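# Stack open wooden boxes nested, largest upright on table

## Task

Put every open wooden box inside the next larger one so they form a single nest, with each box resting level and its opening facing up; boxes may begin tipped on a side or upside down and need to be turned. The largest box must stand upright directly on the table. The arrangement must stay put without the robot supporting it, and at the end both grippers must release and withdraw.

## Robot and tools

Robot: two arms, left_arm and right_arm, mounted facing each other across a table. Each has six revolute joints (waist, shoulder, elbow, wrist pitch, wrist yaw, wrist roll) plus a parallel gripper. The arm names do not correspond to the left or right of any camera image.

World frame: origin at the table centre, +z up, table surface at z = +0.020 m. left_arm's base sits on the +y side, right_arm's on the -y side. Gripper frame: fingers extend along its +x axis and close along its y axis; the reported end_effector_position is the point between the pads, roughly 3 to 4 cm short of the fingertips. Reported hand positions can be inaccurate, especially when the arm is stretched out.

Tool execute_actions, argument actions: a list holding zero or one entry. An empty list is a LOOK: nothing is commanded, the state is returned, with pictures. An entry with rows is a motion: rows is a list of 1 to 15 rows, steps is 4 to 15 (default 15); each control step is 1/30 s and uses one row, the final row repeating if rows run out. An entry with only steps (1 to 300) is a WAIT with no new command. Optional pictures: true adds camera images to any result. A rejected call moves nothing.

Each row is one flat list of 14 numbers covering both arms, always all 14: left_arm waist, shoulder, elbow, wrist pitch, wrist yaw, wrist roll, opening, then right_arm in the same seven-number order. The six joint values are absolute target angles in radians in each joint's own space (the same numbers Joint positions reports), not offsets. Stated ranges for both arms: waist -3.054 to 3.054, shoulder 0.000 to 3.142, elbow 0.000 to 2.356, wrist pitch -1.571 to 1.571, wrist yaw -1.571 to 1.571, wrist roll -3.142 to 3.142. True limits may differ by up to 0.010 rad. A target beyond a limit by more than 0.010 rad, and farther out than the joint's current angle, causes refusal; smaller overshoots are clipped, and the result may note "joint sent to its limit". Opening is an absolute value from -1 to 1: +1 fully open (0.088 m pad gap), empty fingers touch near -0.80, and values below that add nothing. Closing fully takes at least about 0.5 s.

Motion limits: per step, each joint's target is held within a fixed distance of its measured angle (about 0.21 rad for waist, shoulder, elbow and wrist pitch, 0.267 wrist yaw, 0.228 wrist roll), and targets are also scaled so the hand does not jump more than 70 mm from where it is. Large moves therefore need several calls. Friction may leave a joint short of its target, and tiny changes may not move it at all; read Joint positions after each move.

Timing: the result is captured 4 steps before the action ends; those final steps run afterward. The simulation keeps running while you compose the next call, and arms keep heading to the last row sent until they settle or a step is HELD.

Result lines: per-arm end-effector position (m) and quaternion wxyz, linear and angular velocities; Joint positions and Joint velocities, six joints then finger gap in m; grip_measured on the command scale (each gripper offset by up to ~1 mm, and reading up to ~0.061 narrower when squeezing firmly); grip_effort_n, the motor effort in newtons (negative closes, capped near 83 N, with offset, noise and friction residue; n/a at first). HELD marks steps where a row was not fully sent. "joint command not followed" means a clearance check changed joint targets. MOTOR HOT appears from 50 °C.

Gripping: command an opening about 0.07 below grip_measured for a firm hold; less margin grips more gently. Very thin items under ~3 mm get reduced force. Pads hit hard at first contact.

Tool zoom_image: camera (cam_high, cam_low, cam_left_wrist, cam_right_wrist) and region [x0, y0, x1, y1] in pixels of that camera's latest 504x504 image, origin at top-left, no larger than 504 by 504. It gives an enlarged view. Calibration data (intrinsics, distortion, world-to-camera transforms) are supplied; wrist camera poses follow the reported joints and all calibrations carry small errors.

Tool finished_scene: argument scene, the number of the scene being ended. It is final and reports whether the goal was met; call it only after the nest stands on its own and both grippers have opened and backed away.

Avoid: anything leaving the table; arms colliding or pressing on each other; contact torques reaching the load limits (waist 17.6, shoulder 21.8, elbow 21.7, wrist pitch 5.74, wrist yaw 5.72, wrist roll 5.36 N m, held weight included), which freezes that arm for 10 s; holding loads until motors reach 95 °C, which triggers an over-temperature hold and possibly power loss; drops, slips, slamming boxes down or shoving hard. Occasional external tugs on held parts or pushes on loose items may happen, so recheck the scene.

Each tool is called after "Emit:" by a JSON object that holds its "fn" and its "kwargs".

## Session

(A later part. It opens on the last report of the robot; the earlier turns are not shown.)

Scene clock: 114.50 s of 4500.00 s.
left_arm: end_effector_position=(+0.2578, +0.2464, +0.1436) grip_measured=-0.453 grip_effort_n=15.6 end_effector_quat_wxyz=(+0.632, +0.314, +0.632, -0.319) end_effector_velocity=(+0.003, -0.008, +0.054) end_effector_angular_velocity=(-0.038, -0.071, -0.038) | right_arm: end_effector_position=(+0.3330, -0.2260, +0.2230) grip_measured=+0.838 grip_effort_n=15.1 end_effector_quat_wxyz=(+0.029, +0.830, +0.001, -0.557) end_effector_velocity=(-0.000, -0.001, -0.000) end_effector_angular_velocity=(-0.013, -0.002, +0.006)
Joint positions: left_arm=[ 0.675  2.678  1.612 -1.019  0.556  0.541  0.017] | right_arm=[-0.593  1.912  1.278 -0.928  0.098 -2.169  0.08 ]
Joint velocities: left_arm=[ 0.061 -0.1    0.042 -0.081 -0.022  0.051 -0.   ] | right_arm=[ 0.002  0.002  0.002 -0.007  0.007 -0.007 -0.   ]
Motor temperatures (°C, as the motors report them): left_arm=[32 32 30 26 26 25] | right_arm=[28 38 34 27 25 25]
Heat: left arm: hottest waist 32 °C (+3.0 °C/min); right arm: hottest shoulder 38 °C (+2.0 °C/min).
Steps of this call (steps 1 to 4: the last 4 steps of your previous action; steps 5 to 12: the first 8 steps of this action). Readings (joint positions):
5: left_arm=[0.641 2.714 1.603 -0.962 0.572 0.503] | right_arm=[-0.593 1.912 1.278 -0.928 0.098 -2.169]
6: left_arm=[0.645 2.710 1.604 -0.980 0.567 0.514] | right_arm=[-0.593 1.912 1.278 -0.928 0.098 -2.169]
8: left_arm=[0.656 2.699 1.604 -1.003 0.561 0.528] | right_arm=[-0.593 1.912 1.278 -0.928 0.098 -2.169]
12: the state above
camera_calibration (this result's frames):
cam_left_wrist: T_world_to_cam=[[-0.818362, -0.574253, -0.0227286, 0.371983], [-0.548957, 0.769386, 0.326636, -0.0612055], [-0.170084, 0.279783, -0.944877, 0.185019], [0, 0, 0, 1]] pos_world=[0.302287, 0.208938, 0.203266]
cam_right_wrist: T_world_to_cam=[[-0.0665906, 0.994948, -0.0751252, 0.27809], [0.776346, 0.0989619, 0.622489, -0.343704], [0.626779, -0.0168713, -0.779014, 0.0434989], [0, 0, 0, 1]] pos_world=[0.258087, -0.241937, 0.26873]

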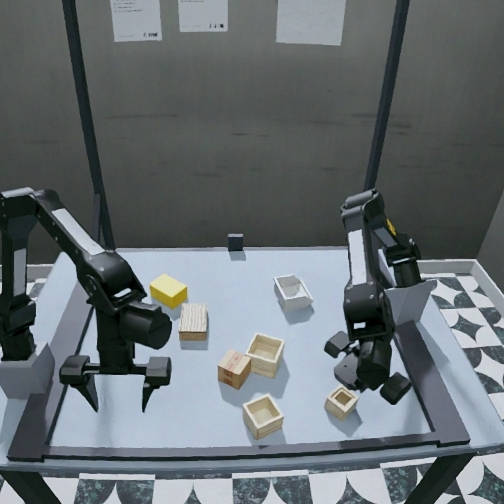

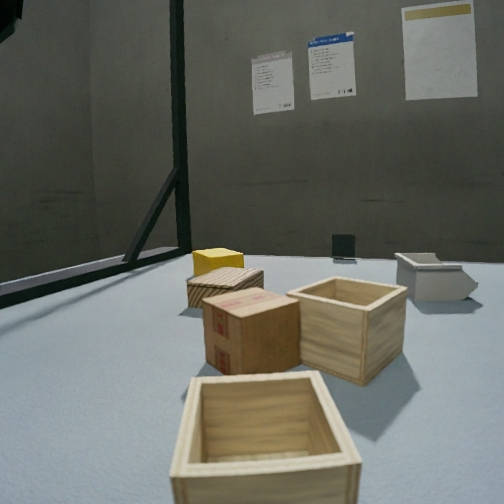

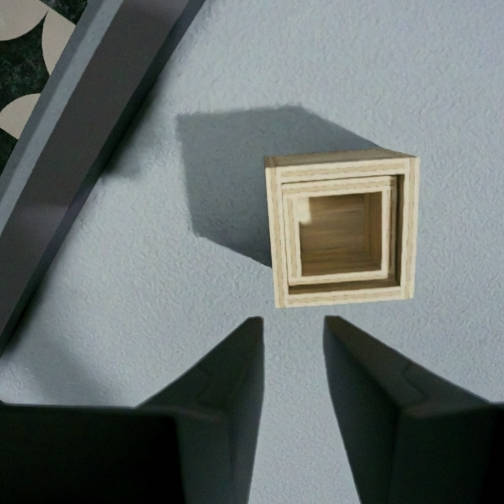

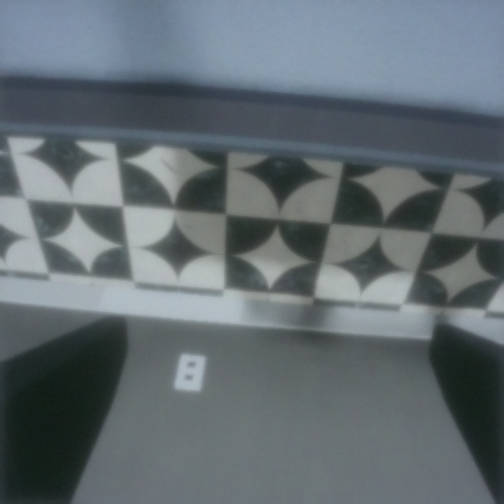

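Emit:
{"fn": "execute_actions", "kwargs": {"actions": [{"rows":[[0.55,2.40,1.45,-0.6,0.65,0.2,-0.3,-0.593,1.912,1.278,-0.928,0.098,-2.169,0.84]],"steps":15}]}}

Emit:
{"fn": "execute_actions", "kwargs": {"actions": [{"rows":[[0.35,2.505,1.441,-0.107,0.738,-0.125,-0.3,-0.593,1.912,1.278,-0.928,0.098,-2.169,0.84]],"steps":15}]}}

Emit:
{"fn": "execute_actions", "kwargs": {"actions": [{"steps":15}], "pictures": true}}

Scene clock: 116.00 s of 4500.00 s.
left_arm: end_effector_position=(+0.2414, +0.1462, +0.1840) grip_measured=-0.312 grip_effort_n=15.6 end_effector_quat_wxyz=(+0.728, +0.307, +0.492, -0.366) end_effector_velocity=(+0.014, -0.049, +0.063) end_effector_angular_velocity=(-0.230, -0.256, -0.024) | right_arm: end_effector_position=(+0.3330, -0.2260, +0.2230) grip_measured=+0.838 grip_effort_n=15.1 end_effector_quat_wxyz=(+0.029, +0.830, +0.001, -0.557) end_effector_velocity=(+0.000, -0.003, -0.002) end_effector_angular_velocity=(-0.018, +0.014, +0.025)
Joint positions: left_arm=[ 0.545  2.412  1.477 -0.647  0.644  0.231  0.024] | right_arm=[-0.593  1.912  1.278 -0.928  0.098 -2.169  0.08 ]
Joint velocities: left_arm=[ 0.017 -0.173 -0.085  0.33  -0.007 -0.212  0.003] | right_arm=[-0.007  0.002 -0.002 -0.007 -0.007 -0.037 -0.   ]
Motor temperatures (°C, as the motors report them): left_arm=[32 32 30 26 26 25] | right_arm=[28 38 34 27 25 25]
Heat: left arm: hottest waist 32 °C (+3.0 °C/min); right arm: hottest shoulder 38 °C (+2.0 °C/min).
Steps of this call (steps 1 to 4: the last 4 steps of your previous action; steps 5 to 15: the robot went on to your last target; steps 16 to 34: nothing new was sent; steps 35 to 45: the first 11 steps of this action). Readings (joint positions):
35: left_arm=[0.675 2.659 1.600 -1.005 0.558 0.523] | right_arm=[-0.593 1.912 1.278 -0.928 0.098 -2.169]
36: left_arm=[0.664 2.630 1.564 -0.953 0.571 0.473] | right_arm=[-0.593 1.912 1.278 -0.928 0.098 -2.169]
38: left_arm=[0.622 2.566 1.513 -0.883 0.600 0.385] | right_arm=[-0.593 1.912 1.278 -0.928 0.098 -2.169]
42: left_arm=[0.553 2.451 1.482 -0.707 0.636 0.266] | right_arm=[-0.593 1.912 1.278 -0.928 0.098 -2.169]
45: the state above

Scene clock: 116.50 s of 4500.00 s.
left_arm: end_effector_position=(+0.2268, +0.0628, +0.1188) grip_measured=-0.303 grip_effort_n=15.6 end_effector_quat_wxyz=(+0.731, +0.273, +0.448, -0.436) end_effector_velocity=(+0.022, -0.113, +0.030) end_effector_angular_velocity=(-0.404, -0.232, -0.282) | right_arm: end_effector_position=(+0.3330, -0.2260, +0.2230) grip_measured=+0.838 grip_effort_n=15.1 end_effector_quat_wxyz=(+0.029, +0.830, +0.001, -0.557) end_effector_velocity=(-0.001, -0.002, -0.000) end_effector_angular_velocity=(-0.010, +0.011, +0.017)
Joint positions: left_arm=[ 0.338  2.492  1.445 -0.198  0.729 -0.092  0.024] | right_arm=[-0.593  1.912  1.278 -0.928  0.098 -2.169  0.08 ]
Joint velocities: left_arm=[-0.056  0.022 -0.002  0.711  0.051 -0.242 -0.   ] | right_arm=[-0.002 -0.002 -0.002 -0.007 -0.007 -0.022 -0.   ]
Motor temperatures (°C, as the motors report them): left_arm=[32 32 30 26 26 25] | right_arm=[28 38 34 27 25 25]
Heat: left arm: hottest waist 32 °C (+3.0 °C/min); right arm: hottest shoulder 38 °C (+2.0 °C/min).
Steps of this call (steps 1 to 4: the last 4 steps of your previous action; steps 5 to 15: the first 11 steps of this action). Readings (joint positions):
5: left_arm=[0.545 2.412 1.456 -0.605 0.648 0.191] | right_arm=[-0.593 1.912 1.278 -0.928 0.098 -2.169]
6: left_arm=[0.533 2.420 1.454 -0.566 0.661 0.152] | right_arm=[-0.593 1.912 1.278 -0.928 0.098 -2.169]
8: left_arm=[0.482 2.441 1.454 -0.488 0.686 0.074] | right_arm=[-0.593 1.912 1.278 -0.928 0.098 -2.169]
12: left_arm=[0.368 2.481 1.448 -0.309 0.721 -0.055] | right_arm=[-0.593 1.912 1.278 -0.928 0.098 -2.169]
15: the state above

Scene clock: 117.00 s of 4500.00 s.
left_arm: end_effector_position=(+0.2347, +0.0521, +0.1293) grip_measured=-0.303 grip_effort_n=15.6 end_effector_quat_wxyz=(+0.742, +0.262, +0.419, -0.453) end_effector_velocity=(+0.000, +0.001, -0.002) end_effector_angular_velocity=(+0.002, +0.009, +0.025) | right_arm: end_effector_position=(+0.3330, -0.2260, +0.2230) grip_measured=+0.838 grip_effort_n=14.7 end_effector_quat_wxyz=(+0.029, +0.830, +0.001, -0.557) end_effector_velocity=(+0.003, -0.001, +0.001) end_effector_angular_velocity=(-0.009, -0.009, +0.027)
Joint positions: left_arm=[ 0.35   2.494  1.445 -0.111  0.734 -0.122  0.024] | right_arm=[-0.593  1.912  1.278 -0.928  0.098 -2.169  0.08 ]
Joint velocities: left_arm=[-0.002  0.002  0.002 -0.007 -0.007 -0.022  0.   ] | right_arm=[-0.007 -0.002 -0.002  0.007  0.007 -0.037  0.   ]
Motor temperatures (°C, as the motors report them): left_arm=[32 32 30 26 26 25] | right_arm=[28 38 34 27 25 25]
Heat: left arm: hottest waist 32 °C (+3.0 °C/min); right arm: hottest shoulder 38 °C (+2.0 °C/min).
Kept back: nothing.
Steps of this call (steps 1 to 4: the last 4 steps of your previous action; steps 5 to 15: the robot went on to your last target). Readings (joint positions):
1: left_arm=[0.338 2.492 1.445 -0.177 0.730 -0.099] | right_arm=[-0.593 1.912 1.278 -0.928 0.098 -2.169]
2: left_arm=[0.340 2.492 1.445 -0.160 0.731 -0.105] | right_arm=[-0.593 1.912 1.278 -0.928 0.098 -2.169]
4: left_arm=[0.345 2.492 1.445 -0.137 0.732 -0.112] | right_arm=[-0.593 1.912 1.278 -0.928 0.098 -2.169]
8: left_arm=[0.350 2.494 1.445 -0.119 0.733 -0.119] | right_arm=[-0.593 1.912 1.278 -0.928 0.098 -2.169]
15: the state above
camera_calibration (this result's frames):
cam_left_wrist: T_world_to_cam=[[-0.896454, -0.440269, -0.0503268, 0.256153], [-0.422923, 0.883937, -0.19948, 0.112764], [0.13231, -0.15754, -0.978609, 0.178132], [0, 0, 0, 1]] pos_world=[0.253752, 0.0411631, 0.209708]
cam_right_wrist: T_world_to_cam=[[-0.0665906, 0.994948, -0.0751252, 0.27809], [0.776346, 0.0989619, 0.622489, -0.343704], [0.626779, -0.0168713, -0.779014, 0.0434989], [0, 0, 0, 1]] pos_world=[0.258087, -0.241937, 0.26873]

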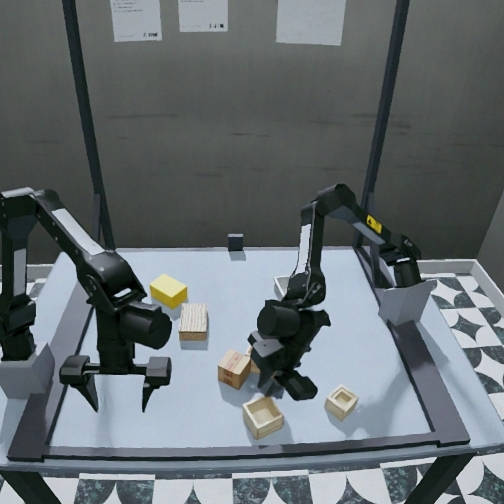

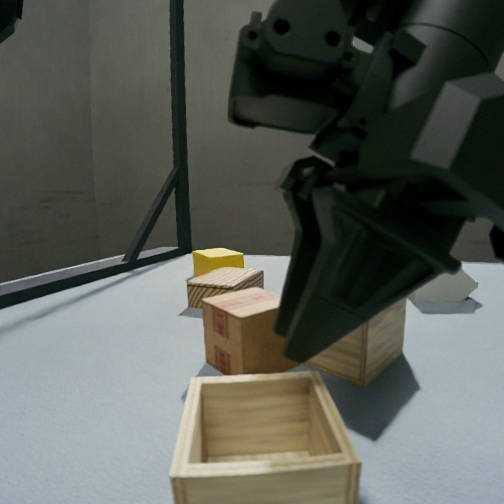

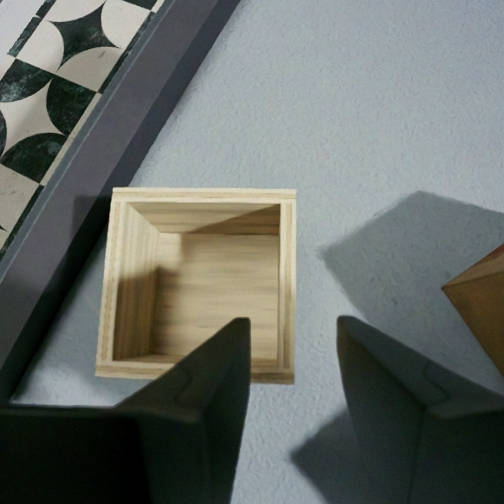

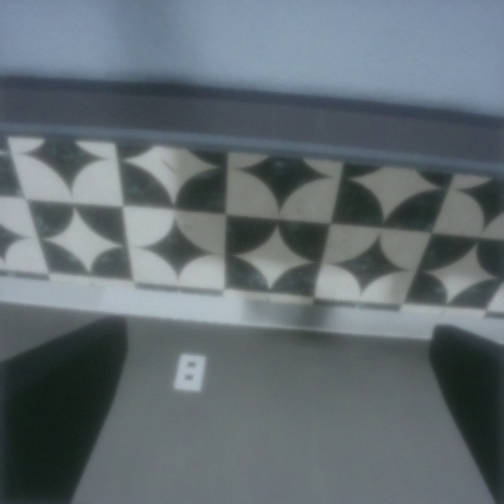

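Emit:
{"fn": "execute_actions", "kwargs": {"actions": [{"rows":[[0.275,2.645,1.536,-0.009,0.706,-0.216,-0.3,-0.593,1.912,1.278,-0.928,0.098,-2.169,0.84]],"steps":15}]}}

Emit:
{"fn": "execute_actions", "kwargs": {"actions": [{"steps":10}], "pictures": true}}

Scene clock: 117.47 s of 4500.00 s.
left_arm: end_effector_position=(+0.2440, +0.0366, +0.0798) grip_measured=-0.303 grip_effort_n=15.1 end_effector_quat_wxyz=(+0.737, +0.262, +0.430, -0.451) end_effector_velocity=(+0.008, -0.010, -0.003) end_effector_angular_velocity=(-0.026, -0.009, +0.003) | right_arm: end_effector_position=(+0.3330, -0.2260, +0.2230) grip_measured=+0.838 grip_effort_n=15.6 end_effector_quat_wxyz=(+0.029, +0.830, +0.001, -0.557) end_effector_velocity=(-0.003, -0.002, -0.004) end_effector_angular_velocity=(-0.005, +0.028, +0.004)
Joint positions: left_arm=[ 0.273  2.629  1.521 -0.018  0.712 -0.207  0.024] | right_arm=[-0.593  1.912  1.278 -0.928  0.098 -2.169  0.08 ]
Joint velocities: left_arm=[-0.007  0.037  0.042  0.037 -0.007 -0.037  0.   ] | right_arm=[-0.002  0.002 -0.007 -0.007 -0.022 -0.007  0.   ]
Motor temperatures (°C, as the motors report them): left_arm=[32 32 30 26 26 25] | right_arm=[28 38 34 27 25 25]
Heat: left arm: hottest waist 32 °C (+3.0 °C/min); right arm: hottest shoulder 38 °C (+2.0 °C/min).
Steps of this call (steps 1 to 3: the robot went on to your last target; steps 4 to 14: the first 11 steps of this action). Readings (joint positions):
4: left_arm=[0.348 2.505 1.450 -0.103 0.734 -0.133] | right_arm=[-0.593 1.912 1.278 -0.928 0.098 -2.169]
5: left_arm=[0.342 2.526 1.468 -0.075 0.732 -0.153] | right_arm=[-0.593 1.912 1.278 -0.928 0.098 -2.169]
7: left_arm=[0.318 2.571 1.504 -0.043 0.719 -0.178] | right_arm=[-0.593 1.912 1.278 -0.928 0.098 -2.169]
11: left_arm=[0.280 2.618 1.517 -0.025 0.713 -0.201] | right_arm=[-0.593 1.912 1.278 -0.928 0.098 -2.169]
14: the state above

Scene clock: 117.80 s of 4500.00 s.
left_arm: end_effector_position=(+0.2452, +0.0339, +0.0810) grip_measured=-0.303 grip_effort_n=15.1 end_effector_quat_wxyz=(+0.739, +0.261, +0.426, -0.452) end_effector_velocity=(+0.004, +0.006, -0.007) end_effector_angular_velocity=(+0.017, -0.004, +0.029) | right_arm: end_effector_position=(+0.3330, -0.2260, +0.2230) grip_measured=+0.838 grip_effort_n=14.7 end_effector_quat_wxyz=(+0.029, +0.830, +0.001, -0.557) end_effector_velocity=(-0.005, -0.003, -0.002) end_effector_angular_velocity=(-0.009, +0.030, +0.003)
Joint positions: left_arm=[ 0.273  2.632  1.529 -0.012  0.71  -0.212  0.024] | right_arm=[-0.593  1.912  1.278 -0.928  0.098 -2.169  0.08 ]
Joint velocities: left_arm=[-0.002  0.012 -0.002 -0.007 -0.022 -0.007 -0.   ] | right_arm=[-0.002 -0.002 -0.002 -0.022 -0.022 -0.007 -0.   ]
Motor temperatures (°C, as the motors report them): left_arm=[32 32 30 26 26 25] | right_arm=[28 38 34 27 25 25]
Heat: left arm: hottest waist 32 °C (+3.0 °C/min); right arm: hottest shoulder 38 °C (+2.0 °C/min).
Kept back: nothing.
Steps of this call (steps 1 to 4: the last 4 steps of your previous action; steps 5 to 10: the robot went on to your last target). Readings (joint positions):
1: left_arm=[0.273 2.630 1.522 -0.016 0.711 -0.209] | right_arm=[-0.593 1.912 1.278 -0.928 0.098 -2.169]
2: left_arm=[0.273 2.630 1.524 -0.014 0.711 -0.210] | right_arm=[-0.593 1.912 1.278 -0.928 0.098 -2.169]
4: left_arm=[0.273 2.630 1.527 -0.012 0.711 -0.211] | right_arm=[-0.593 1.912 1.278 -0.928 0.098 -2.169]
8: left_arm=[0.273 2.630 1.529 -0.012 0.711 -0.212] | right_arm=[-0.593 1.912 1.278 -0.928 0.098 -2.169]
10: the state above
camera_calibration (this result's frames):
cam_left_wrist: T_world_to_cam=[[-0.895498, -0.443229, -0.0403852, 0.254185], [-0.429005, 0.883779, -0.186789, 0.124137], [0.118482, -0.149944, -0.98157, 0.129975], [0, 0, 0, 1]] pos_world=[0.265478, 0.0224416, 0.161033]
cam_right_wrist: T_world_to_cam=[[-0.0665906, 0.994948, -0.0751252, 0.27809], [0.776346, 0.0989619, 0.622489, -0.343704], [0.626779, -0.0168713, -0.779014, 0.0434989], [0, 0, 0, 1]] pos_world=[0.258087, -0.241937, 0.26873]

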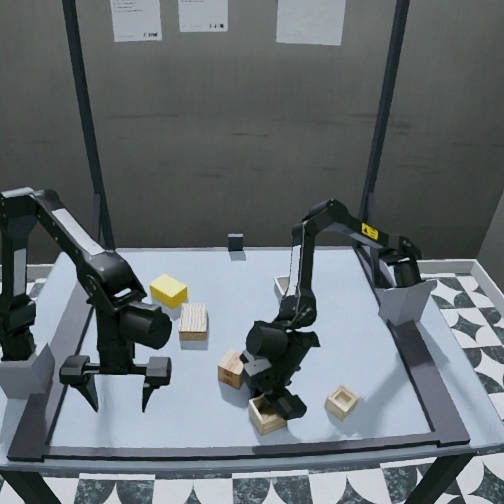

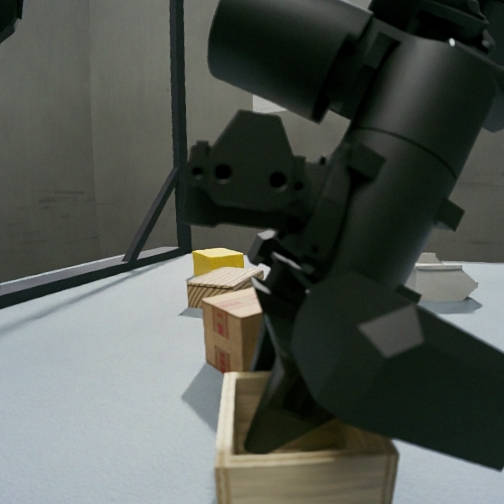

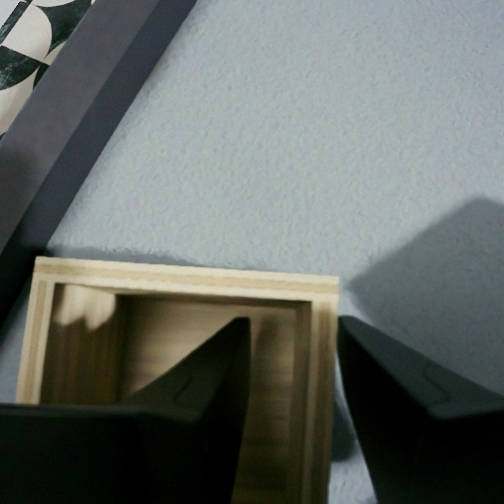

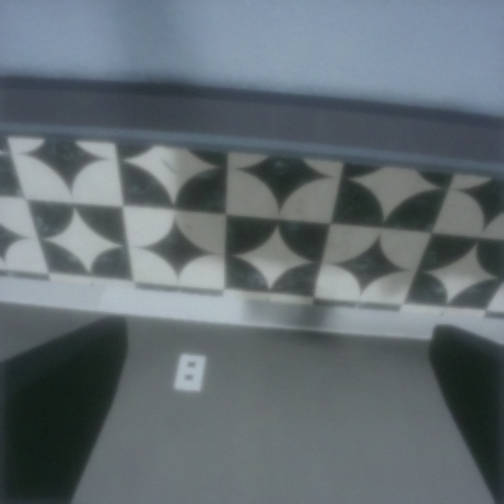

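Emit:
{"fn": "execute_actions", "kwargs": {"actions": [{"rows":[[0.275,2.645,1.536,-0.009,0.706,-0.216,-1,-0.593,1.912,1.278,-0.928,0.098,-2.169,0.84]],"steps":15}]}}

Emit:
{"fn": "execute_actions", "kwargs": {"actions": [{"rows":[[0.35,2.505,1.441,-0.107,0.738,-0.125,-1,-0.593,1.912,1.278,-0.928,0.098,-2.169,0.84]],"steps":15}], "pictures": true}}

Scene clock: 118.30 s of 4500.00 s.
left_arm: end_effector_position=(+0.2462, +0.0337, +0.0815) grip_measured=-0.720 grip_effort_n=-83.5 end_effector_quat_wxyz=(+0.740, +0.261, +0.425, -0.451) end_effector_velocity=(+0.004, +0.000, +0.002) end_effector_angular_velocity=(-0.003, -0.020, +0.014) | right_arm: end_effector_position=(+0.3330, -0.2260, +0.2230) grip_measured=+0.838 grip_effort_n=14.2 end_effector_quat_wxyz=(+0.029, +0.830, +0.001, -0.557) end_effector_velocity=(-0.004, -0.002, +0.000) end_effector_angular_velocity=(-0.014, +0.015, +0.006)
Joint positions: left_arm=[ 0.273  2.632  1.53  -0.01   0.707 -0.214  0.004] | right_arm=[-0.593  1.912  1.278 -0.928  0.098 -2.169  0.08 ]
Joint velocities: left_arm=[ 0.002 -0.002 -0.002  0.007 -0.022 -0.007 -0.   ] | right_arm=[ 0.002 -0.002  0.002 -0.022 -0.007 -0.007 -0.   ]
Motor temperatures (°C, as the motors report them): left_arm=[32 32 30 26 26 25] | right_arm=[28 38 34 27 25 25]
Heat: left arm: hottest waist 32 °C (+3.0 °C/min); right arm: hottest shoulder 38 °C (+2.0 °C/min).
Steps of this call (steps 1 to 4: the robot went on to your last target; steps 5 to 15: the first 11 steps of this action). Readings (joint positions):
5: left_arm=[0.273 2.632 1.529 -0.011 0.710 -0.213] | right_arm=[-0.593 1.912 1.278 -0.928 0.098 -2.169]
6: left_arm=[0.273 2.632 1.529 -0.011 0.710 -0.213] | right_arm=[-0.593 1.912 1.278 -0.928 0.098 -2.169]
8: left_arm=[0.273 2.632 1.529 -0.011 0.710 -0.213] | right_arm=[-0.593 1.912 1.278 -0.928 0.098 -2.169]
12: left_arm=[0.273 2.632 1.530 -0.010 0.707 -0.214] | right_arm=[-0.593 1.912 1.278 -0.928 0.098 -2.169]
15: the state above

Scene clock: 118.80 s of 4500.00 s.
left_arm: end_effector_position=(+0.2412, +0.0553, +0.1210) grip_measured=-0.720 grip_effort_n=-83.5 end_effector_quat_wxyz=(+0.743, +0.258, +0.425, -0.447) end_effector_velocity=(-0.023, +0.001, +0.013) end_effector_angular_velocity=(+0.018, +0.017, -0.028) | right_arm: end_effector_position=(+0.3330, -0.2260, +0.2230) grip_measured=+0.838 grip_effort_n=15.1 end_effector_quat_wxyz=(+0.029, +0.830, +0.001, -0.557) end_effector_velocity=(-0.004, -0.004, -0.003) end_effector_angular_velocity=(-0.013, +0.033, +0.002)
Joint positions: left_arm=[ 0.349  2.524  1.454 -0.099  0.732 -0.133  0.004] | right_arm=[-0.593  1.912  1.278 -0.928  0.098 -2.169  0.08 ]
Joint velocities: left_arm=[-0.002 -0.081 -0.042 -0.066  0.022  0.037  0.   ] | right_arm=[-0.002  0.002 -0.002 -0.022 -0.022 -0.007  0.   ]
Motor temperatures (°C, as the motors report them): left_arm=[32 33 30 26 26 25] | right_arm=[28 38 34 27 25 25]
Heat: left arm: hottest shoulder 33 °C (+4.0 °C/min); right arm: hottest shoulder 38 °C (+2.0 °C/min).
Steps of this call (steps 1 to 4: the last 4 steps of your previous action; steps 5 to 15: the first 11 steps of this action). Readings (joint positions):
5: left_arm=[0.275 2.627 1.524 -0.014 0.708 -0.205] | right_arm=[-0.593 1.912 1.278 -0.928 0.098 -2.169]
6: left_arm=[0.281 2.611 1.509 -0.039 0.713 -0.187] | right_arm=[-0.593 1.912 1.278 -0.928 0.098 -2.169]
8: left_arm=[0.302 2.579 1.476 -0.074 0.725 -0.163] | right_arm=[-0.593 1.912 1.278 -0.928 0.098 -2.169]
12: left_arm=[0.342 2.539 1.457 -0.093 0.729 -0.140] | right_arm=[-0.593 1.912 1.278 -0.928 0.098 -2.169]
15: the state above
camera_calibration (this result's frames):
cam_left_wrist: T_world_to_cam=[[-0.889341, -0.455179, -0.0434225, 0.261252], [-0.43958, 0.87726, -0.192833, 0.114626], [0.125866, -0.152407, -0.98027, 0.171086], [0, 0, 0, 1]] pos_world=[0.261196, 0.0444345, 0.201158]
cam_right_wrist: T_world_to_cam=[[-0.0665906, 0.994948, -0.0751252, 0.27809], [0.776346, 0.0989619, 0.622489, -0.343704], [0.626779, -0.0168713, -0.779014, 0.0434989], [0, 0, 0, 1]] pos_world=[0.258087, -0.241937, 0.26873]

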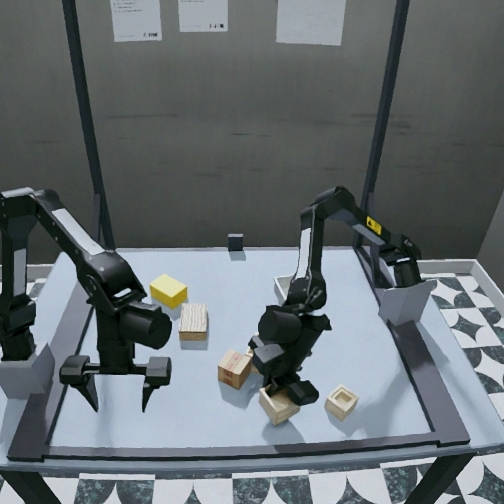

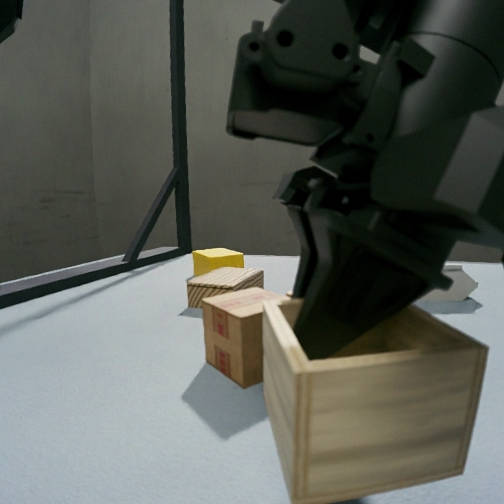

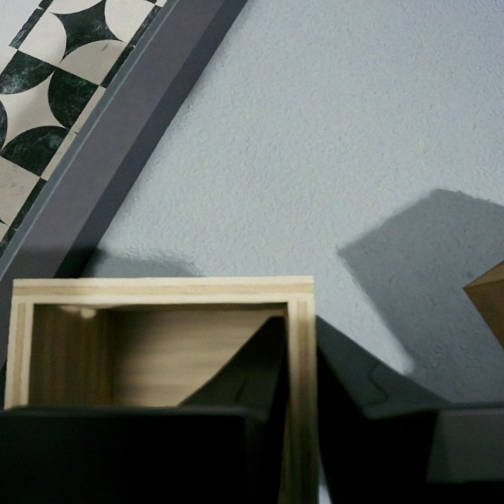

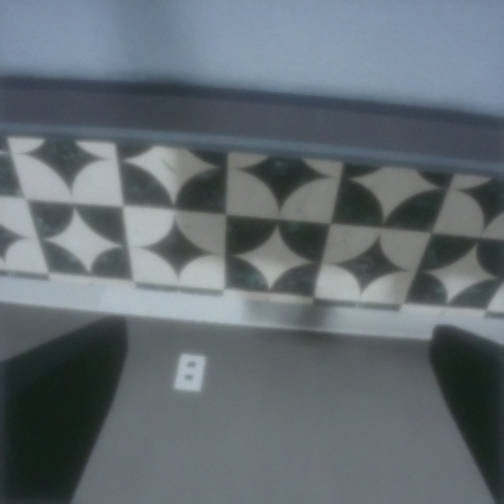

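Emit:
{"fn": "execute_actions", "kwargs": {"actions": [{"rows":[[0.33,2.25,1.38,-0.25,0.62,-0.35,-1,-0.593,1.912,1.278,-0.928,0.098,-2.169,0.84]],"steps":15}]}}

Emit:
{"fn": "execute_actions", "kwargs": {"actions": [{"rows":[[0.1045,2.047,1.337,-0.447,0.41,-0.77,-1,-0.593,1.912,1.278,-0.928,0.098,-2.169,0.84]],"steps":15}]}}

Emit:
{"fn": "execute_actions", "kwargs": {"actions": [{"steps":15}], "pictures": true}}

Scene clock: 120.23 s of 4500.00 s.
left_arm: end_effector_position=(+0.1871, +0.0358, +0.1862) grip_measured=-0.720 grip_effort_n=-83.5 end_effector_quat_wxyz=(+0.789, +0.207, +0.423, -0.395) end_effector_velocity=(-0.022, +0.003, +0.030) end_effector_angular_velocity=(-0.006, -0.004, +0.146) | right_arm: end_effector_position=(+0.3330, -0.2260, +0.2230) grip_measured=+0.838 grip_effort_n=15.1 end_effector_quat_wxyz=(+0.029, +0.830, +0.001, -0.557) end_effector_velocity=(-0.001, -0.002, -0.000) end_effector_angular_velocity=(+0.001, +0.010, -0.010)
Joint positions: left_arm=[ 0.328  2.257  1.391 -0.236  0.635 -0.334  0.004] | right_arm=[-0.593  1.912  1.278 -0.928  0.098 -2.169  0.08 ]
Joint velocities: left_arm=[-0.002 -0.12  -0.002 -0.139 -0.081 -0.11  -0.   ] | right_arm=[-0.002 -0.002 -0.002 -0.007 -0.007  0.007  0.   ]
Motor temperatures (°C, as the motors report them): left_arm=[33 33 30 26 26 25] | right_arm=[28 38 34 27 25 25]
Heat: left arm: hottest waist 33 °C (+4.1 °C/min); right arm: hottest shoulder 38 °C (+1.0 °C/min).
Steps of this call (steps 1 to 4: the last 4 steps of your previous action; steps 5 to 15: the robot went on to your last target; steps 16 to 32: nothing new was sent; steps 33 to 43: the first 11 steps of this action). Readings (joint positions):
33: left_arm=[0.346 2.508 1.441 -0.116 0.725 -0.151] | right_arm=[-0.593 1.912 1.278 -0.928 0.098 -2.169]
34: left_arm=[0.344 2.480 1.426 -0.157 0.694 -0.199] | right_arm=[-0.593 1.912 1.278 -0.928 0.098 -2.169]
36: left_arm=[0.338 2.412 1.393 -0.206 0.667 -0.262] | right_arm=[-0.593 1.912 1.278 -0.928 0.098 -2.169]
40: left_arm=[0.329 2.296 1.390 -0.225 0.643 -0.318] | right_arm=[-0.593 1.912 1.278 -0.928 0.098 -2.169]
43: the state above

Scene clock: 120.73 s of 4500.00 s.
left_arm: end_effector_position=(+0.0892, +0.0223, +0.1590) grip_measured=-0.720 grip_effort_n=-83.5 end_effector_quat_wxyz=(+0.818, +0.165, +0.476, -0.277) end_effector_velocity=(-0.032, +0.012, +0.022) end_effector_angular_velocity=(-0.087, -0.022, +0.403) | right_arm: end_effector_position=(+0.3330, -0.2260, +0.2230) grip_measured=+0.838 grip_effort_n=14.7 end_effector_quat_wxyz=(+0.029, +0.830, +0.001, -0.557) end_effector_velocity=(+0.000, +0.001, +0.000) end_effector_angular_velocity=(+0.002, +0.003, +0.021)
Joint positions: left_arm=[ 0.094  2.063  1.351 -0.428  0.438 -0.716  0.004] | right_arm=[-0.593  1.912  1.278 -0.928  0.098 -2.169  0.08 ]
Joint velocities: left_arm=[-0.061 -0.144 -0.017 -0.154 -0.183 -0.418 -0.   ] | right_arm=[-0.002 -0.002 -0.002  0.007 -0.007 -0.022 -0.   ]
Motor temperatures (°C, as the motors report them): left_arm=[33 33 30 26 26 25] | right_arm=[28 38 34 27 25 25]
Heat: left arm: hottest waist 33 °C (+4.0 °C/min); right arm: hottest shoulder 38 °C (+1.0 °C/min).
Steps of this call (steps 1 to 4: the last 4 steps of your previous action; steps 5 to 15: the first 11 steps of this action). Readings (joint positions):
5: left_arm=[0.324 2.247 1.381 -0.261 0.607 -0.363] | right_arm=[-0.593 1.912 1.278 -0.928 0.098 -2.169]
6: left_arm=[0.308 2.231 1.375 -0.295 0.562 -0.402] | right_arm=[-0.593 1.912 1.278 -0.928 0.098 -2.169]
8: left_arm=[0.254 2.186 1.358 -0.349 0.518 -0.475] | right_arm=[-0.593 1.912 1.278 -0.928 0.098 -2.169]
12: left_arm=[0.128 2.096 1.351 -0.409 0.458 -0.651] | right_arm=[-0.593 1.912 1.278 -0.928 0.098 -2.169]
15: the state above

Scene clock: 121.23 s of 4500.00 s.
left_arm: end_effector_position=(+0.0944, +0.0304, +0.1601) grip_measured=-0.720 grip_effort_n=-83.5 end_effector_quat_wxyz=(+0.829, +0.145, +0.481, -0.248) end_effector_velocity=(+0.003, +0.003, -0.002) end_effector_angular_velocity=(+0.010, -0.013, +0.021) | right_arm: end_effector_position=(+0.3330, -0.2260, +0.2230) grip_measured=+0.838 grip_effort_n=15.1 end_effector_quat_wxyz=(+0.029, +0.830, +0.001, -0.557) end_effector_velocity=(-0.004, -0.002, +0.002) end_effector_angular_velocity=(-0.004, +0.012, -0.006)
Joint positions: left_arm=[ 0.103  2.06   1.34  -0.446  0.415 -0.766  0.004] | right_arm=[-0.593  1.912  1.278 -0.928  0.098 -2.169  0.08 ]
Joint velocities: left_arm=[-0.002  0.002 -0.002 -0.007 -0.022 -0.007 -0.   ] | right_arm=[ 0.002 -0.007  0.002 -0.022 -0.007  0.007 -0.   ]
Motor temperatures (°C, as the motors report them): left_arm=[33 33 30 26 26 25] | right_arm=[28 38 34 27 25 25]
Heat: left arm: hottest waist 33 °C (+4.1 °C/min); right arm: hottest shoulder 38 °C (+1.0 °C/min).
Kept back: nothing.
Steps of this call (steps 1 to 4: the last 4 steps of your previous action; steps 5 to 15: the robot went on to your last target). Readings (joint positions):
1: left_arm=[0.094 2.060 1.350 -0.432 0.432 -0.728] | right_arm=[-0.593 1.912 1.278 -0.928 0.098 -2.169]
2: left_arm=[0.096 2.060 1.349 -0.435 0.426 -0.737] | right_arm=[-0.593 1.912 1.278 -0.928 0.098 -2.169]
4: left_arm=[0.101 2.060 1.344 -0.441 0.420 -0.750] | right_arm=[-0.593 1.912 1.278 -0.928 0.098 -2.169]
8: left_arm=[0.103 2.060 1.340 -0.444 0.417 -0.761] | right_arm=[-0.593 1.912 1.278 -0.928 0.098 -2.169]
15: the state above
camera_calibration (this result's frames):
cam_left_wrist: T_world_to_cam=[[-0.559866, -0.827554, -0.0412732, 0.100943], [-0.810246, 0.557218, -0.181683, 0.122426], [0.173351, -0.0682768, -0.982491, 0.217415], [0, 0, 0, 1]] pos_world=[0.118021, 0.0301625, 0.240017]
cam_right_wrist: T_world_to_cam=[[-0.0665906, 0.994948, -0.0751252, 0.27809], [0.776346, 0.0989619, 0.622489, -0.343704], [0.626779, -0.0168713, -0.779014, 0.0434989], [0, 0, 0, 1]] pos_world=[0.258087, -0.241937, 0.26873]

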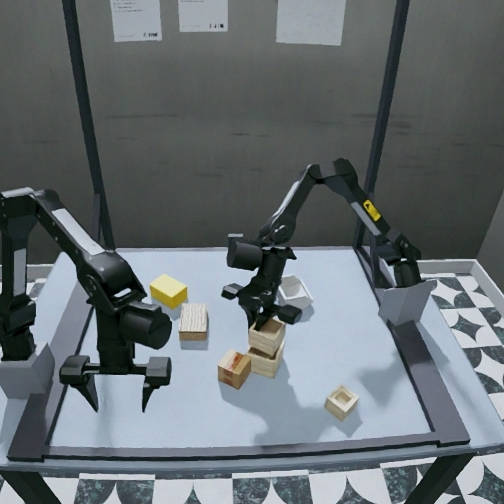

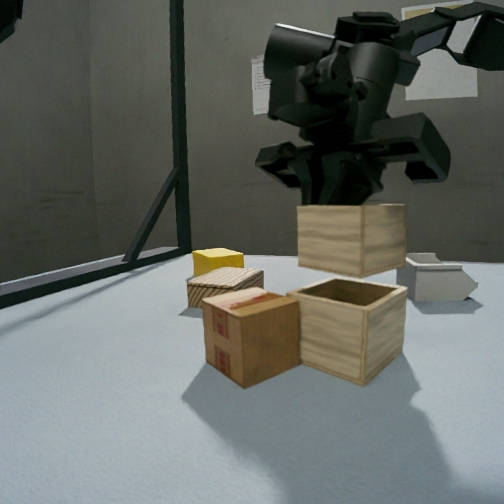

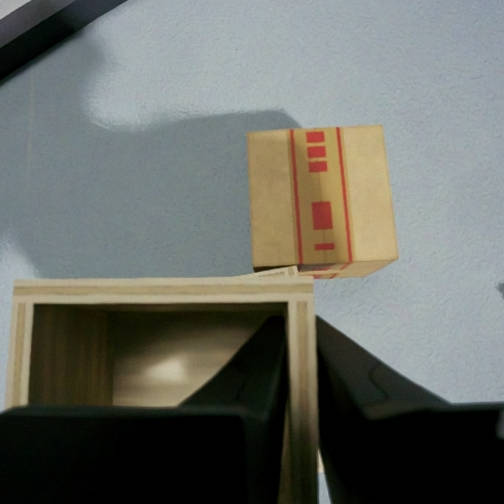

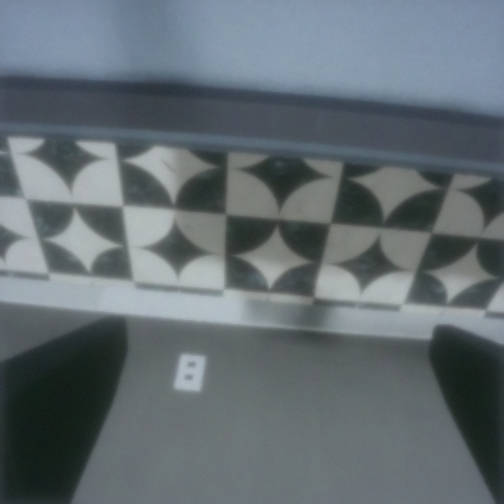

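Emit:
{"fn": "execute_actions", "kwargs": {"actions": [{"rows":[[0.062,2.074,1.294,-0.36,0.393,-0.812,-1,-0.593,1.912,1.278,-0.928,0.098,-2.169,0.84]],"steps":15}]}}

Emit:
{"fn": "execute_actions", "kwargs": {"actions": [{"steps":8}], "pictures": true}}

Scene clock: 121.87 s of 4500.00 s.
left_arm: end_effector_position=(+0.0874, +0.0264, +0.1421) grip_measured=-0.720 grip_effort_n=-83.5 end_effector_quat_wxyz=(+0.828, +0.145, +0.476, -0.257) end_effector_velocity=(+0.007, +0.001, -0.001) end_effector_angular_velocity=(-0.016, -0.033, +0.019) | right_arm: end_effector_position=(+0.3330, -0.2260, +0.2230) grip_measured=+0.838 grip_effort_n=14.7 end_effector_quat_wxyz=(+0.029, +0.830, +0.001, -0.557) end_effector_velocity=(-0.001, -0.002, -0.002) end_effector_angular_velocity=(-0.003, +0.012, -0.011)
Joint positions: left_arm=[ 0.058  2.063  1.3   -0.367  0.399 -0.807  0.004] | right_arm=[-0.593  1.912  1.278 -0.928  0.098 -2.169  0.08 ]
Joint velocities: left_arm=[-0.002  0.002 -0.017  0.037 -0.037 -0.022  0.   ] | right_arm=[-0.002  0.002 -0.002 -0.007 -0.007  0.007 -0.   ]
Motor temperatures (°C, as the motors report them): left_arm=[33 33 30 26 26 25] | right_arm=[28 38 34 27 25 25]
Heat: left arm: hottest waist 33 °C (+4.0 °C/min); right arm: hottest shoulder 38 °C (+1.0 °C/min).
Steps of this call (steps 1 to 8: the robot went on to your last target; steps 9 to 19: the first 11 steps of this action). Readings (joint positions):
9: left_arm=[0.102 2.060 1.337 -0.438 0.413 -0.772] | right_arm=[-0.593 1.912 1.278 -0.928 0.098 -2.169]
10: left_arm=[0.098 2.060 1.328 -0.418 0.407 -0.782] | right_arm=[-0.593 1.912 1.278 -0.928 0.098 -2.169]
12: left_arm=[0.083 2.060 1.317 -0.395 0.404 -0.793] | right_arm=[-0.593 1.912 1.278 -0.928 0.098 -2.169]
16: left_arm=[0.060 2.063 1.303 -0.374 0.402 -0.804] | right_arm=[-0.593 1.912 1.278 -0.928 0.098 -2.169]
19: the state above

Scene clock: 122.13 s of 4500.00 s.
left_arm: end_effector_position=(+0.0878, +0.0262, +0.1419) grip_measured=-0.720 grip_effort_n=-83.5 end_effector_quat_wxyz=(+0.829, +0.144, +0.476, -0.257) end_effector_velocity=(+0.001, +0.002, -0.002) end_effector_angular_velocity=(+0.001, -0.003, +0.009) | right_arm: end_effector_position=(+0.3330, -0.2260, +0.2230) grip_measured=+0.838 grip_effort_n=15.6 end_effector_quat_wxyz=(+0.029, +0.830, +0.001, -0.557) end_effector_velocity=(+0.000, +0.001, +0.000) end_effector_angular_velocity=(+0.008, +0.003, +0.008)
Joint positions: left_arm=[ 0.058  2.064  1.299 -0.363  0.398 -0.809  0.004] | right_arm=[-0.593  1.912  1.278 -0.928  0.098 -2.169  0.08 ]
Joint velocities: left_arm=[-0.002  0.002 -0.007  0.007 -0.007 -0.007 -0.   ] | right_arm=[-0.002 -0.002 -0.002  0.007 -0.007 -0.007 -0.   ]
Motor temperatures (°C, as the motors report them): left_arm=[33 33 30 26 26 25] | right_arm=[28 38 34 27 25 25]
Heat: left arm: hottest waist 33 °C (+4.1 °C/min); right arm: hottest shoulder 38 °C (+1.0 °C/min).
Kept back: nothing.
Steps of this call (steps 1 to 4: the last 4 steps of your previous action; steps 5 to 8: the robot went on to your last target). Readings (joint positions):
1: left_arm=[0.058 2.063 1.300 -0.366 0.399 -0.807] | right_arm=[-0.593 1.912 1.278 -0.928 0.098 -2.169]
2: left_arm=[0.058 2.063 1.300 -0.365 0.399 -0.808] | right_arm=[-0.593 1.912 1.278 -0.928 0.098 -2.169]
4: left_arm=[0.058 2.064 1.300 -0.364 0.398 -0.808] | right_arm=[-0.593 1.912 1.278 -0.928 0.098 -2.169]
8: the state above
camera_calibration (this result's frames):
cam_left_wrist: T_world_to_cam=[[-0.572375, -0.819281, -0.0341463, 0.0928768], [-0.800519, 0.567319, -0.193179, 0.116628], [0.177639, -0.0832357, -0.980569, 0.200137], [0, 0, 0, 1]] pos_world=[0.110971, 0.0265853, 0.22195]
cam_right_wrist: T_world_to_cam=[[-0.0665906, 0.994948, -0.0751252, 0.27809], [0.776346, 0.0989619, 0.622489, -0.343704], [0.626779, -0.0168713, -0.779014, 0.0434989], [0, 0, 0, 1]] pos_world=[0.258087, -0.241937, 0.26873]

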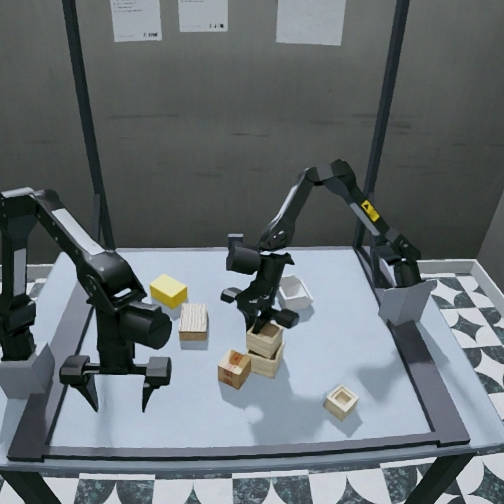

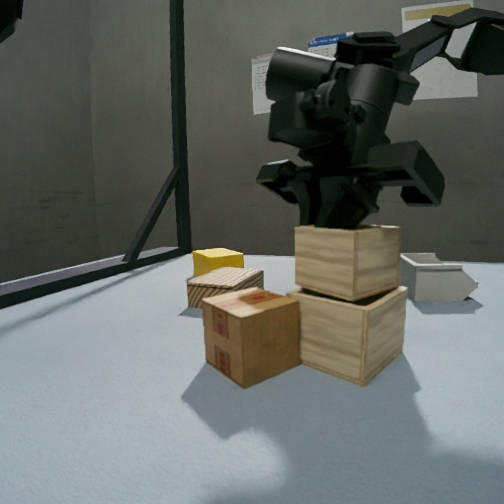

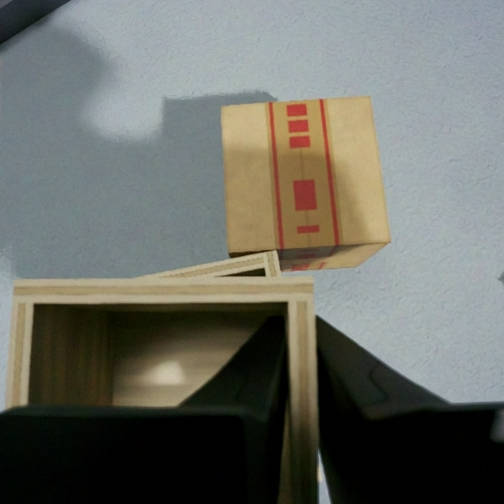

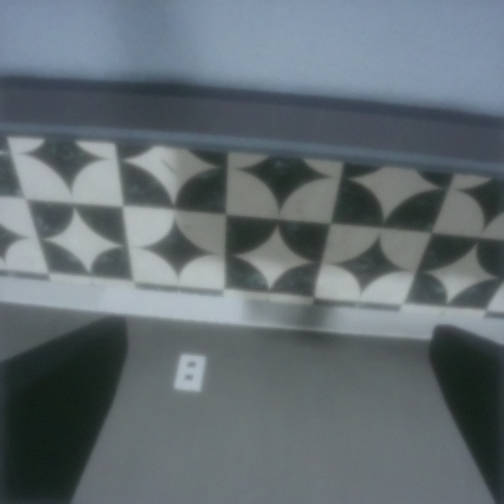

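Emit:
{"fn": "execute_actions", "kwargs": {"actions": [{"rows":[[0.075,2.105,1.335,-0.42,0.357,-0.888,-1,-0.593,1.912,1.278,-0.928,0.098,-2.169,0.84]],"steps":15}]}}

Emit:
{"fn": "execute_actions", "kwargs": {"actions": [{"steps":8}], "pictures": true}}

Scene clock: 123.23 s of 4500.00 s.
left_arm: end_effector_position=(+0.1006, +0.0353, +0.1401) grip_measured=-0.720 grip_effort_n=-83.5 end_effector_quat_wxyz=(+0.842, +0.116, +0.485, -0.205) end_effector_velocity=(+0.005, +0.003, -0.001) end_effector_angular_velocity=(-0.000, -0.005, +0.055) | right_arm: end_effector_position=(+0.3330, -0.2260, +0.2230) grip_measured=+0.838 grip_effort_n=15.6 end_effector_quat_wxyz=(+0.029, +0.830, +0.001, -0.557) end_effector_velocity=(-0.001, -0.006, -0.002) end_effector_angular_velocity=(-0.033, +0.008, +0.010)
Joint positions: left_arm=[ 0.07   2.094  1.324 -0.416  0.364 -0.881  0.004] | right_arm=[-0.593  1.912  1.278 -0.928  0.098 -2.169  0.08 ]
Joint velocities: left_arm=[ 0.002  0.012  0.012 -0.022 -0.022 -0.037 -0.   ] | right_arm=[-0.002  0.002 -0.002 -0.022  0.007 -0.022 -0.   ]
Motor temperatures (°C, as the motors report them): left_arm=[33 33 30 26 26 25] | right_arm=[28 38 34 27 25 25]
Heat: left arm: hottest waist 33 °C (+4.1 °C/min); right arm: hottest shoulder 38 °C (+1.0 °C/min).
Steps of this call (steps 1 to 15: the robot went on to your last target; steps 16 to 22: nothing new was sent; steps 23 to 33: the first 11 steps of this action). Readings (joint positions):
23: left_arm=[0.058 2.067 1.300 -0.366 0.395 -0.818] | right_arm=[-0.593 1.912 1.278 -0.928 0.098 -2.169]
24: left_arm=[0.059 2.071 1.307 -0.379 0.387 -0.835] | right_arm=[-0.593 1.912 1.278 -0.928 0.098 -2.169]
26: left_arm=[0.062 2.081 1.315 -0.395 0.376 -0.856] | right_arm=[-0.593 1.912 1.278 -0.928 0.098 -2.169]
30: left_arm=[0.070 2.091 1.321 -0.411 0.366 -0.875] | right_arm=[-0.593 1.912 1.278 -0.928 0.098 -2.169]
33: the state above

Scene clock: 123.50 s of 4500.00 s.
left_arm: end_effector_position=(+0.1008, +0.0352, +0.1403) grip_measured=-0.720 grip_effort_n=-83.5 end_effector_quat_wxyz=(+0.843, +0.115, +0.485, -0.203) end_effector_velocity=(-0.001, +0.003, -0.000) end_effector_angular_velocity=(+0.011, +0.001, +0.018) | right_arm: end_effector_position=(+0.3330, -0.2260, +0.2230) grip_measured=+0.838 grip_effort_n=15.1 end_effector_quat_wxyz=(+0.029, +0.830, +0.001, -0.557) end_effector_velocity=(-0.004, -0.004, -0.001) end_effector_angular_velocity=(-0.023, +0.018, +0.019)
Joint positions: left_arm=[ 0.07   2.095  1.326 -0.419  0.362 -0.885  0.004] | right_arm=[-0.593  1.912  1.278 -0.928  0.098 -2.169  0.08 ]
Joint velocities: left_arm=[-0.002 -0.002  0.002 -0.022 -0.007 -0.007 -0.   ] | right_arm=[ 0.002 -0.002 -0.002 -0.022 -0.007 -0.022 -0.   ]
Motor temperatures (°C, as the motors report them): left_arm=[33 33 30 26 26 25] | right_arm=[28 38 34 27 25 25]
Heat: left arm: hottest waist 33 °C (+4.0 °C/min); right arm: hottest shoulder 38 °C (+1.0 °C/min).
Kept back: nothing.
Steps of this call (steps 1 to 4: the last 4 steps of your previous action; steps 5 to 8: the robot went on to your last target). Readings (joint positions):
1: left_arm=[0.070 2.094 1.324 -0.417 0.363 -0.882] | right_arm=[-0.593 1.912 1.278 -0.928 0.098 -2.169]
2: left_arm=[0.070 2.094 1.325 -0.417 0.363 -0.883] | right_arm=[-0.593 1.912 1.278 -0.928 0.098 -2.169]
4: left_arm=[0.070 2.095 1.325 -0.418 0.363 -0.883] | right_arm=[-0.593 1.912 1.278 -0.928 0.098 -2.169]
8: the state above
camera_calibration (this result's frames):
cam_left_wrist: T_world_to_cam=[[-0.464923, -0.884615, -0.0360911, 0.0993555], [-0.865899, 0.462828, -0.18976, 0.131435], [0.184569, -0.0569726, -0.981167, 0.195474], [0, 0, 0, 1]] pos_world=[0.123923, 0.0381964, 0.22032]
cam_right_wrist: T_world_to_cam=[[-0.0665906, 0.994948, -0.0751252, 0.27809], [0.776346, 0.0989619, 0.622489, -0.343704], [0.626779, -0.0168713, -0.779014, 0.0434989], [0, 0, 0, 1]] pos_world=[0.258087, -0.241937, 0.26873]

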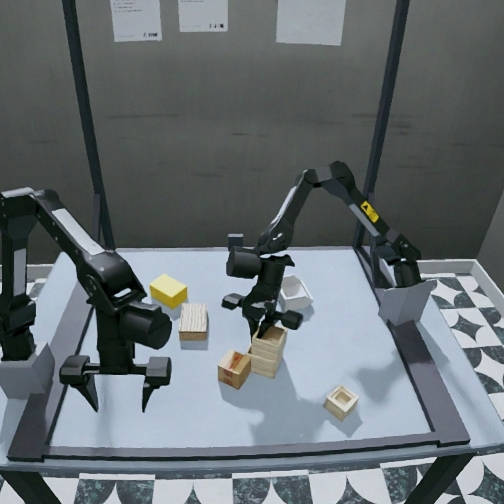

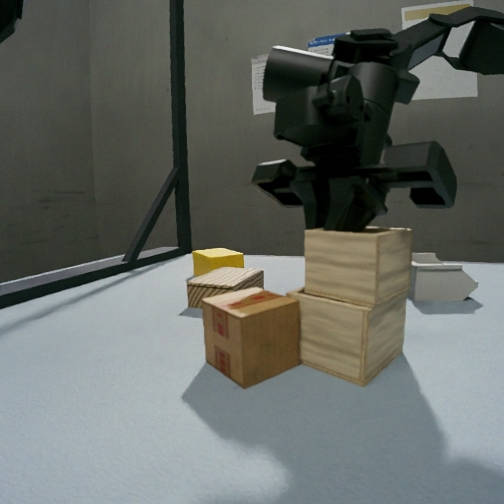

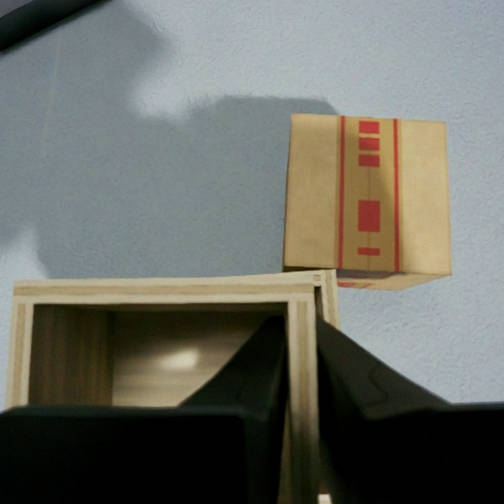

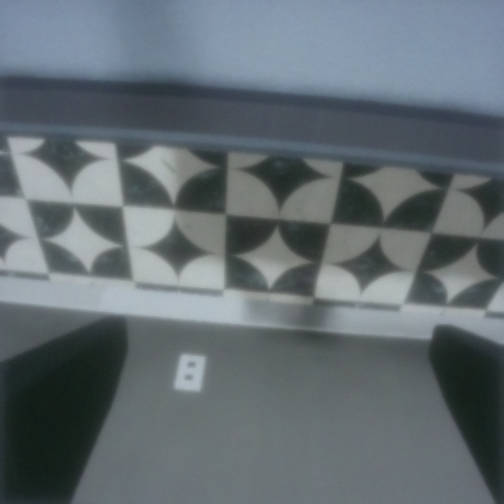

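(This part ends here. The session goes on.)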